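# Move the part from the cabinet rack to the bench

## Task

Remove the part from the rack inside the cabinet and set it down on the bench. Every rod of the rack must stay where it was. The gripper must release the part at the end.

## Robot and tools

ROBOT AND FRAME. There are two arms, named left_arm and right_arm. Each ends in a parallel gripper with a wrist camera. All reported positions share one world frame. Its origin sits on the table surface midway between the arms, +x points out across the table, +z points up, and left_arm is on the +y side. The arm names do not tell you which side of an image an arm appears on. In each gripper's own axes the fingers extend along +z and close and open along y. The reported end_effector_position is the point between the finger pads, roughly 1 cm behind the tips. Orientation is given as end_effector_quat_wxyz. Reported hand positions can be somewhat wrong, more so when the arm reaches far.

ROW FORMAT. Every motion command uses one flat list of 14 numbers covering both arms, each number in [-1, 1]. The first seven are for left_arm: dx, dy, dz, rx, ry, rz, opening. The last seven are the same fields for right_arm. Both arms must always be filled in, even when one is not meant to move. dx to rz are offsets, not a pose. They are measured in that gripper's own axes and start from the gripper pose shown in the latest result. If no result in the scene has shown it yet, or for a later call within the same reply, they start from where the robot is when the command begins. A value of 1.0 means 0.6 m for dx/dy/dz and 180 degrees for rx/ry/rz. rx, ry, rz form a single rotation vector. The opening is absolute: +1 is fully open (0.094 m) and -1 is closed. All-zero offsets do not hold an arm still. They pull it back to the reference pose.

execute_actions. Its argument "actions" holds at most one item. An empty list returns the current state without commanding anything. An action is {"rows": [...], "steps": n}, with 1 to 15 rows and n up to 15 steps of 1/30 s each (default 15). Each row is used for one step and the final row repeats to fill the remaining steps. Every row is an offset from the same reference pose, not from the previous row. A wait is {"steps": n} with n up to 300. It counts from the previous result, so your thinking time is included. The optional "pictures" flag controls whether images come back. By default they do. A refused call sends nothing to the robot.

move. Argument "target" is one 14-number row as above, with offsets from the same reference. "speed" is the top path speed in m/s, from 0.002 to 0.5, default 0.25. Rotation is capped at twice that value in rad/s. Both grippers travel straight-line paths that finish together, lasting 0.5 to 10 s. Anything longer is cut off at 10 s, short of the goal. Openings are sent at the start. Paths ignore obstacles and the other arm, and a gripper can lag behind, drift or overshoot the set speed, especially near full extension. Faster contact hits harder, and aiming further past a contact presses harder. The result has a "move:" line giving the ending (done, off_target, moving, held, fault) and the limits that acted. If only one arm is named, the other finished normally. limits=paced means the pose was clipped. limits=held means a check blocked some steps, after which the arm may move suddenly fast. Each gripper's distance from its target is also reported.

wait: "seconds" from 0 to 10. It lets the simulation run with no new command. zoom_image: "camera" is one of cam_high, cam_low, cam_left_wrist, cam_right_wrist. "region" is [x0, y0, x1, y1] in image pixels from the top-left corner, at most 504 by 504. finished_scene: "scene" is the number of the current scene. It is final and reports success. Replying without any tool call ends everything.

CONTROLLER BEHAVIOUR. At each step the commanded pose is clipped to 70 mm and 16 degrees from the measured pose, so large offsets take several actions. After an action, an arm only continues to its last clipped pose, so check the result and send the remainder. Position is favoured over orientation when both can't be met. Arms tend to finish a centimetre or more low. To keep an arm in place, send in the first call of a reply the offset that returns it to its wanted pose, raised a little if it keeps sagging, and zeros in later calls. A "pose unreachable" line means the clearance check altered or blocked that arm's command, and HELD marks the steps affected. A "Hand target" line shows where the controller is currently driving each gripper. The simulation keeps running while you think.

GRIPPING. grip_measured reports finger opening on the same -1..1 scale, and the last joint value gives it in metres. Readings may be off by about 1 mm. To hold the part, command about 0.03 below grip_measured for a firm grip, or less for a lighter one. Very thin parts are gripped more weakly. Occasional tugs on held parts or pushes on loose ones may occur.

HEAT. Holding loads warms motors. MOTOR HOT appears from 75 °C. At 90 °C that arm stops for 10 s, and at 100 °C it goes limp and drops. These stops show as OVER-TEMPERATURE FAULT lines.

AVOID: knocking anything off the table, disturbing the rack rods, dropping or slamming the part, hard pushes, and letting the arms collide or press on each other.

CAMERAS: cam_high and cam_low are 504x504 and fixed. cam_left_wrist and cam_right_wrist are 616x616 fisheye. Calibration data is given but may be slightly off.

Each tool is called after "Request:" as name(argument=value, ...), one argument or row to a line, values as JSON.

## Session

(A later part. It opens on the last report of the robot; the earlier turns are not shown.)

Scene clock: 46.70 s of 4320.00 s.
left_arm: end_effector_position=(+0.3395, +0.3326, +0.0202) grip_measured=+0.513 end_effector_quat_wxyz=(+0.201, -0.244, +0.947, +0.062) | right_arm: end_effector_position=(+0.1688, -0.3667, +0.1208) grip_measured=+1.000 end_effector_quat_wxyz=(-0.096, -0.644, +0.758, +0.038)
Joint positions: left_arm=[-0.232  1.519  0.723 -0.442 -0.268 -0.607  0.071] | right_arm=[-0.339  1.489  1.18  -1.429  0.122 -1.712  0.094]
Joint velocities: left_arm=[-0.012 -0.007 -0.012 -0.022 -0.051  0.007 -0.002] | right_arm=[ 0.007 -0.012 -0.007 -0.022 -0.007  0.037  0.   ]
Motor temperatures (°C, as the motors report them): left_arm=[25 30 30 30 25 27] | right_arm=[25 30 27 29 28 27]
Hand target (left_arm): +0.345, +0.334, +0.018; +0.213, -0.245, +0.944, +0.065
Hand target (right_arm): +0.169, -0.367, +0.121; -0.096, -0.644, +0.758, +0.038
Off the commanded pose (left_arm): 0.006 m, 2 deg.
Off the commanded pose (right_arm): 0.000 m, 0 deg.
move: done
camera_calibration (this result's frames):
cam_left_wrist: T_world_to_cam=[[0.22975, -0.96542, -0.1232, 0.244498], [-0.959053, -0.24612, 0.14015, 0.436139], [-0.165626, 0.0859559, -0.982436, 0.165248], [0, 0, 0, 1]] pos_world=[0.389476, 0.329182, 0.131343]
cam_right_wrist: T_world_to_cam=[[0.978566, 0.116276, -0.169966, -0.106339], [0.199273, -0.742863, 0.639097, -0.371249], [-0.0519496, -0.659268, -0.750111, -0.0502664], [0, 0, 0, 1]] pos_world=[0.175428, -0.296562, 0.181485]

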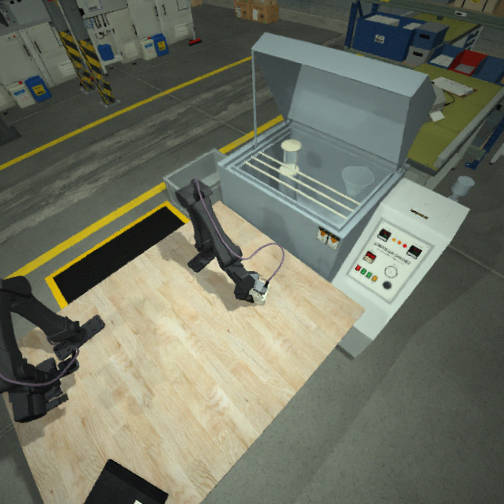

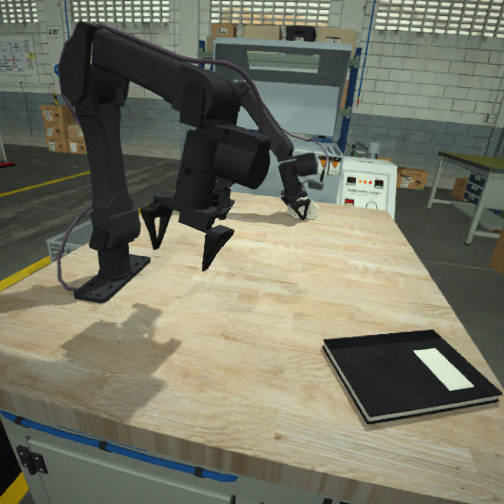

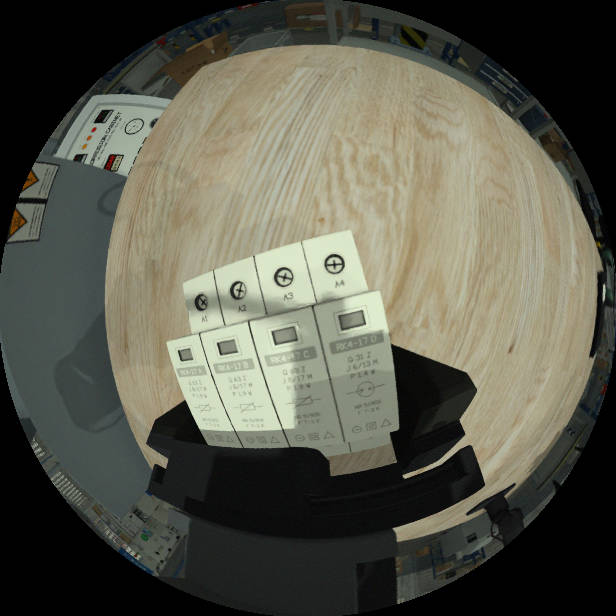

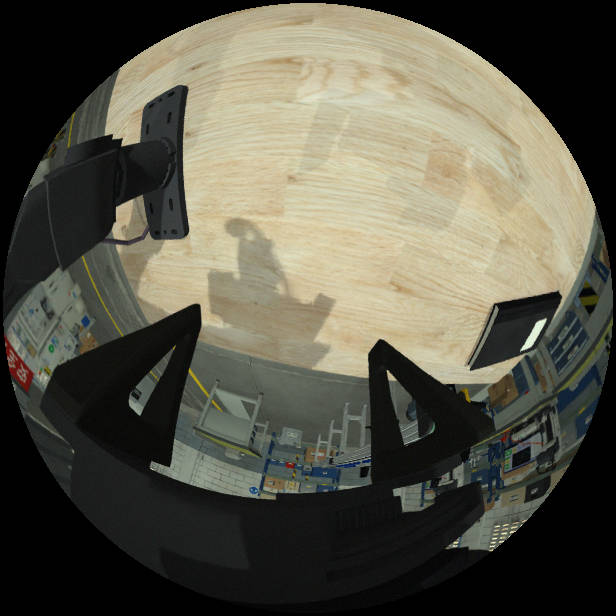

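Request:
execute_actions(
  actions=[
    {"rows":[[0,0,0,0,0,0,1,0,0,0,0,0,0,1]],"steps":15},
  ],
  pictures=false,
)

Request:
move(
  target=[-0.08,0,-0.17,0,0,0,1,0,0,0,0,0,0,1],
)

Scene clock: 49.33 s of 4320.00 s.
left_arm: end_effector_position=(+0.3399, +0.3336, +0.0206) grip_measured=+1.000 end_effector_quat_wxyz=(+0.203, -0.245, +0.946, +0.064) | right_arm: end_effector_position=(+0.1688, -0.3667, +0.1208) grip_measured=+1.000 end_effector_quat_wxyz=(-0.096, -0.644, +0.758, +0.038)
Joint positions: left_arm=[-0.232  1.519  0.723 -0.44  -0.274 -0.607  0.094] | right_arm=[-0.339  1.489  1.18  -1.429  0.122 -1.712  0.094]
Joint velocities: left_arm=[-0.007 -0.022  0.002 -0.037 -0.037 -0.037  0.   ] | right_arm=[-0.022 -0.017  0.007 -0.037 -0.007 -0.037  0.   ]
Motor temperatures (°C, as the motors report them): left_arm=[25 30 30 29 25 27] | right_arm=[25 30 27 29 28 27]
Hand target (left_arm): +0.340, +0.333, +0.020; +0.201, -0.244, +0.947, +0.062
Hand target (right_arm): +0.169, -0.367, +0.121; -0.096, -0.644, +0.758, +0.038
Off the commanded pose (left_arm): 0.001 m, 0 deg.
Off the commanded pose (right_arm): 0.000 m, 0 deg.
Steps of this call (steps 1 to 64: nothing new was sent; steps 65 to 79: all 15 steps of this action). Readings (end_effector_position):
65: left_arm (+0.3395, +0.3329, +0.0203) | right_arm (+0.1688, -0.3667, +0.1208)
66: left_arm (+0.3399, +0.3331, +0.0205) | right_arm (+0.1688, -0.3667, +0.1208)
68: left_arm (+0.3399, +0.3334, +0.0206) | right_arm (+0.1688, -0.3667, +0.1208)
72: left_arm (+0.3399, +0.3336, +0.0206) | right_arm (+0.1688, -0.3667, +0.1208)
79: the state above

Scene clock: 50.80 s of 4320.00 s.
left_arm: end_effector_position=(+0.3411, +0.3334, +0.1263) grip_measured=+1.000 end_effector_quat_wxyz=(+0.198, -0.244, +0.947, +0.067) | right_arm: end_effector_position=(+0.1688, -0.3667, +0.1208) grip_measured=+1.000 end_effector_quat_wxyz=(-0.096, -0.644, +0.758, +0.038)
Joint positions: left_arm=[-0.232  1.392  1.062 -0.917 -0.274 -0.607  0.094] | right_arm=[-0.339  1.489  1.18  -1.429  0.122 -1.712  0.094]
Joint velocities: left_arm=[ 0.002  0.002 -0.007 -0.022 -0.081 -0.007  0.   ] | right_arm=[ 0.002 -0.017 -0.022  0.066  0.007 -0.022  0.   ]
Motor temperatures (°C, as the motors report them): left_arm=[25 30 30 29 25 27] | right_arm=[25 30 27 29 28 27]
Hand target (left_arm): +0.341, +0.331, +0.134; +0.203, -0.245, +0.946, +0.064
Hand target (right_arm): +0.169, -0.367, +0.121; -0.096, -0.644, +0.758, +0.038
Off the commanded pose (left_arm): 0.007 m, 1 deg.
Off the commanded pose (right_arm): 0.000 m, 0 deg.
move: done
camera_calibration (this result's frames):
cam_left_wrist: T_world_to_cam=[[0.230896, -0.963997, -0.131895, 0.258244], [-0.957261, -0.249337, 0.146567, 0.422615], [-0.174176, 0.0924167, -0.980368, 0.270153], [0, 0, 0, 1]] pos_world=[0.391979, 0.329354, 0.236969]
cam_right_wrist: T_world_to_cam=[[0.978566, 0.116276, -0.169966, -0.106339], [0.199273, -0.742863, 0.639097, -0.371249], [-0.0519496, -0.659268, -0.750111, -0.0502664], [0, 0, 0, 1]] pos_world=[0.175428, -0.296562, 0.181485]

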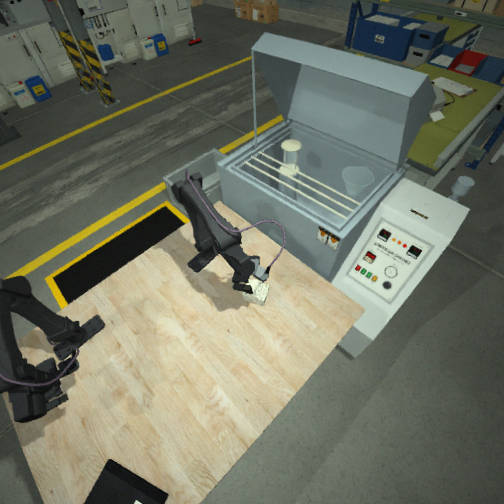

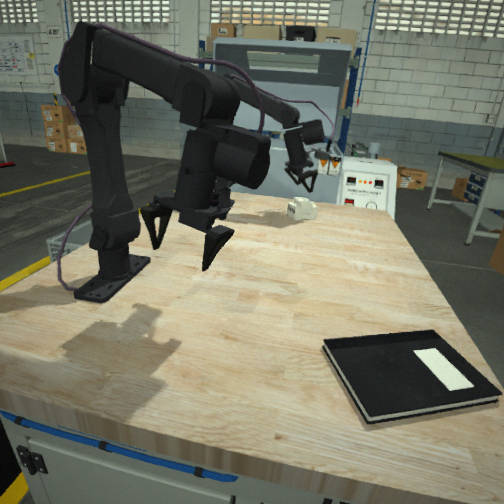

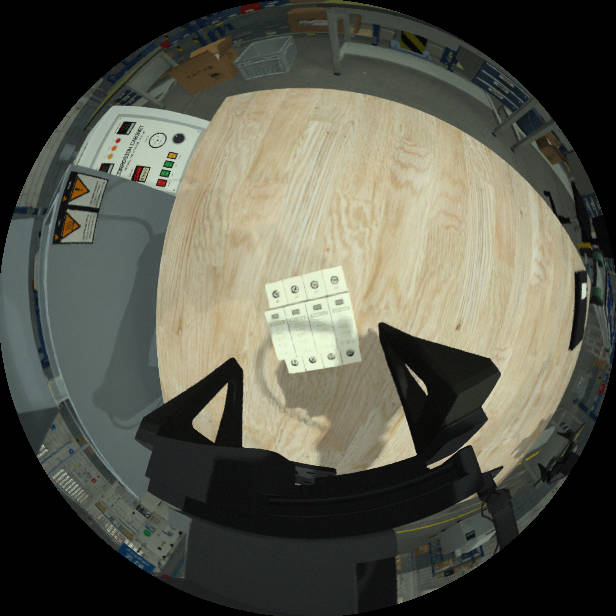

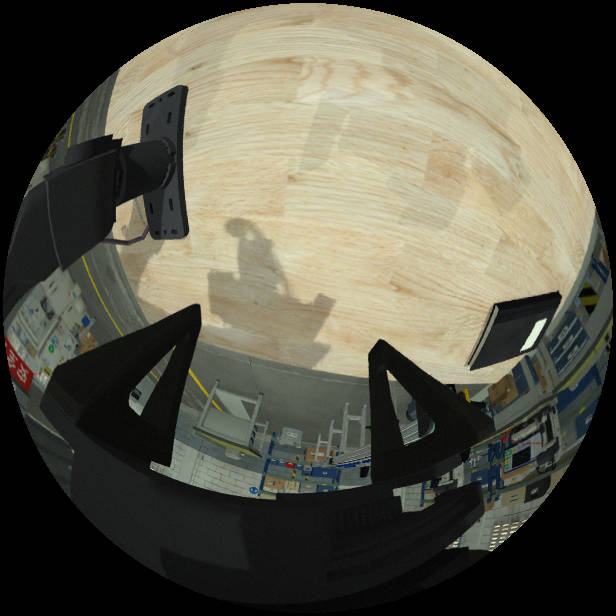

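Request:
finished_scene(
  scene=2,
)

The scene is finished: the task was done.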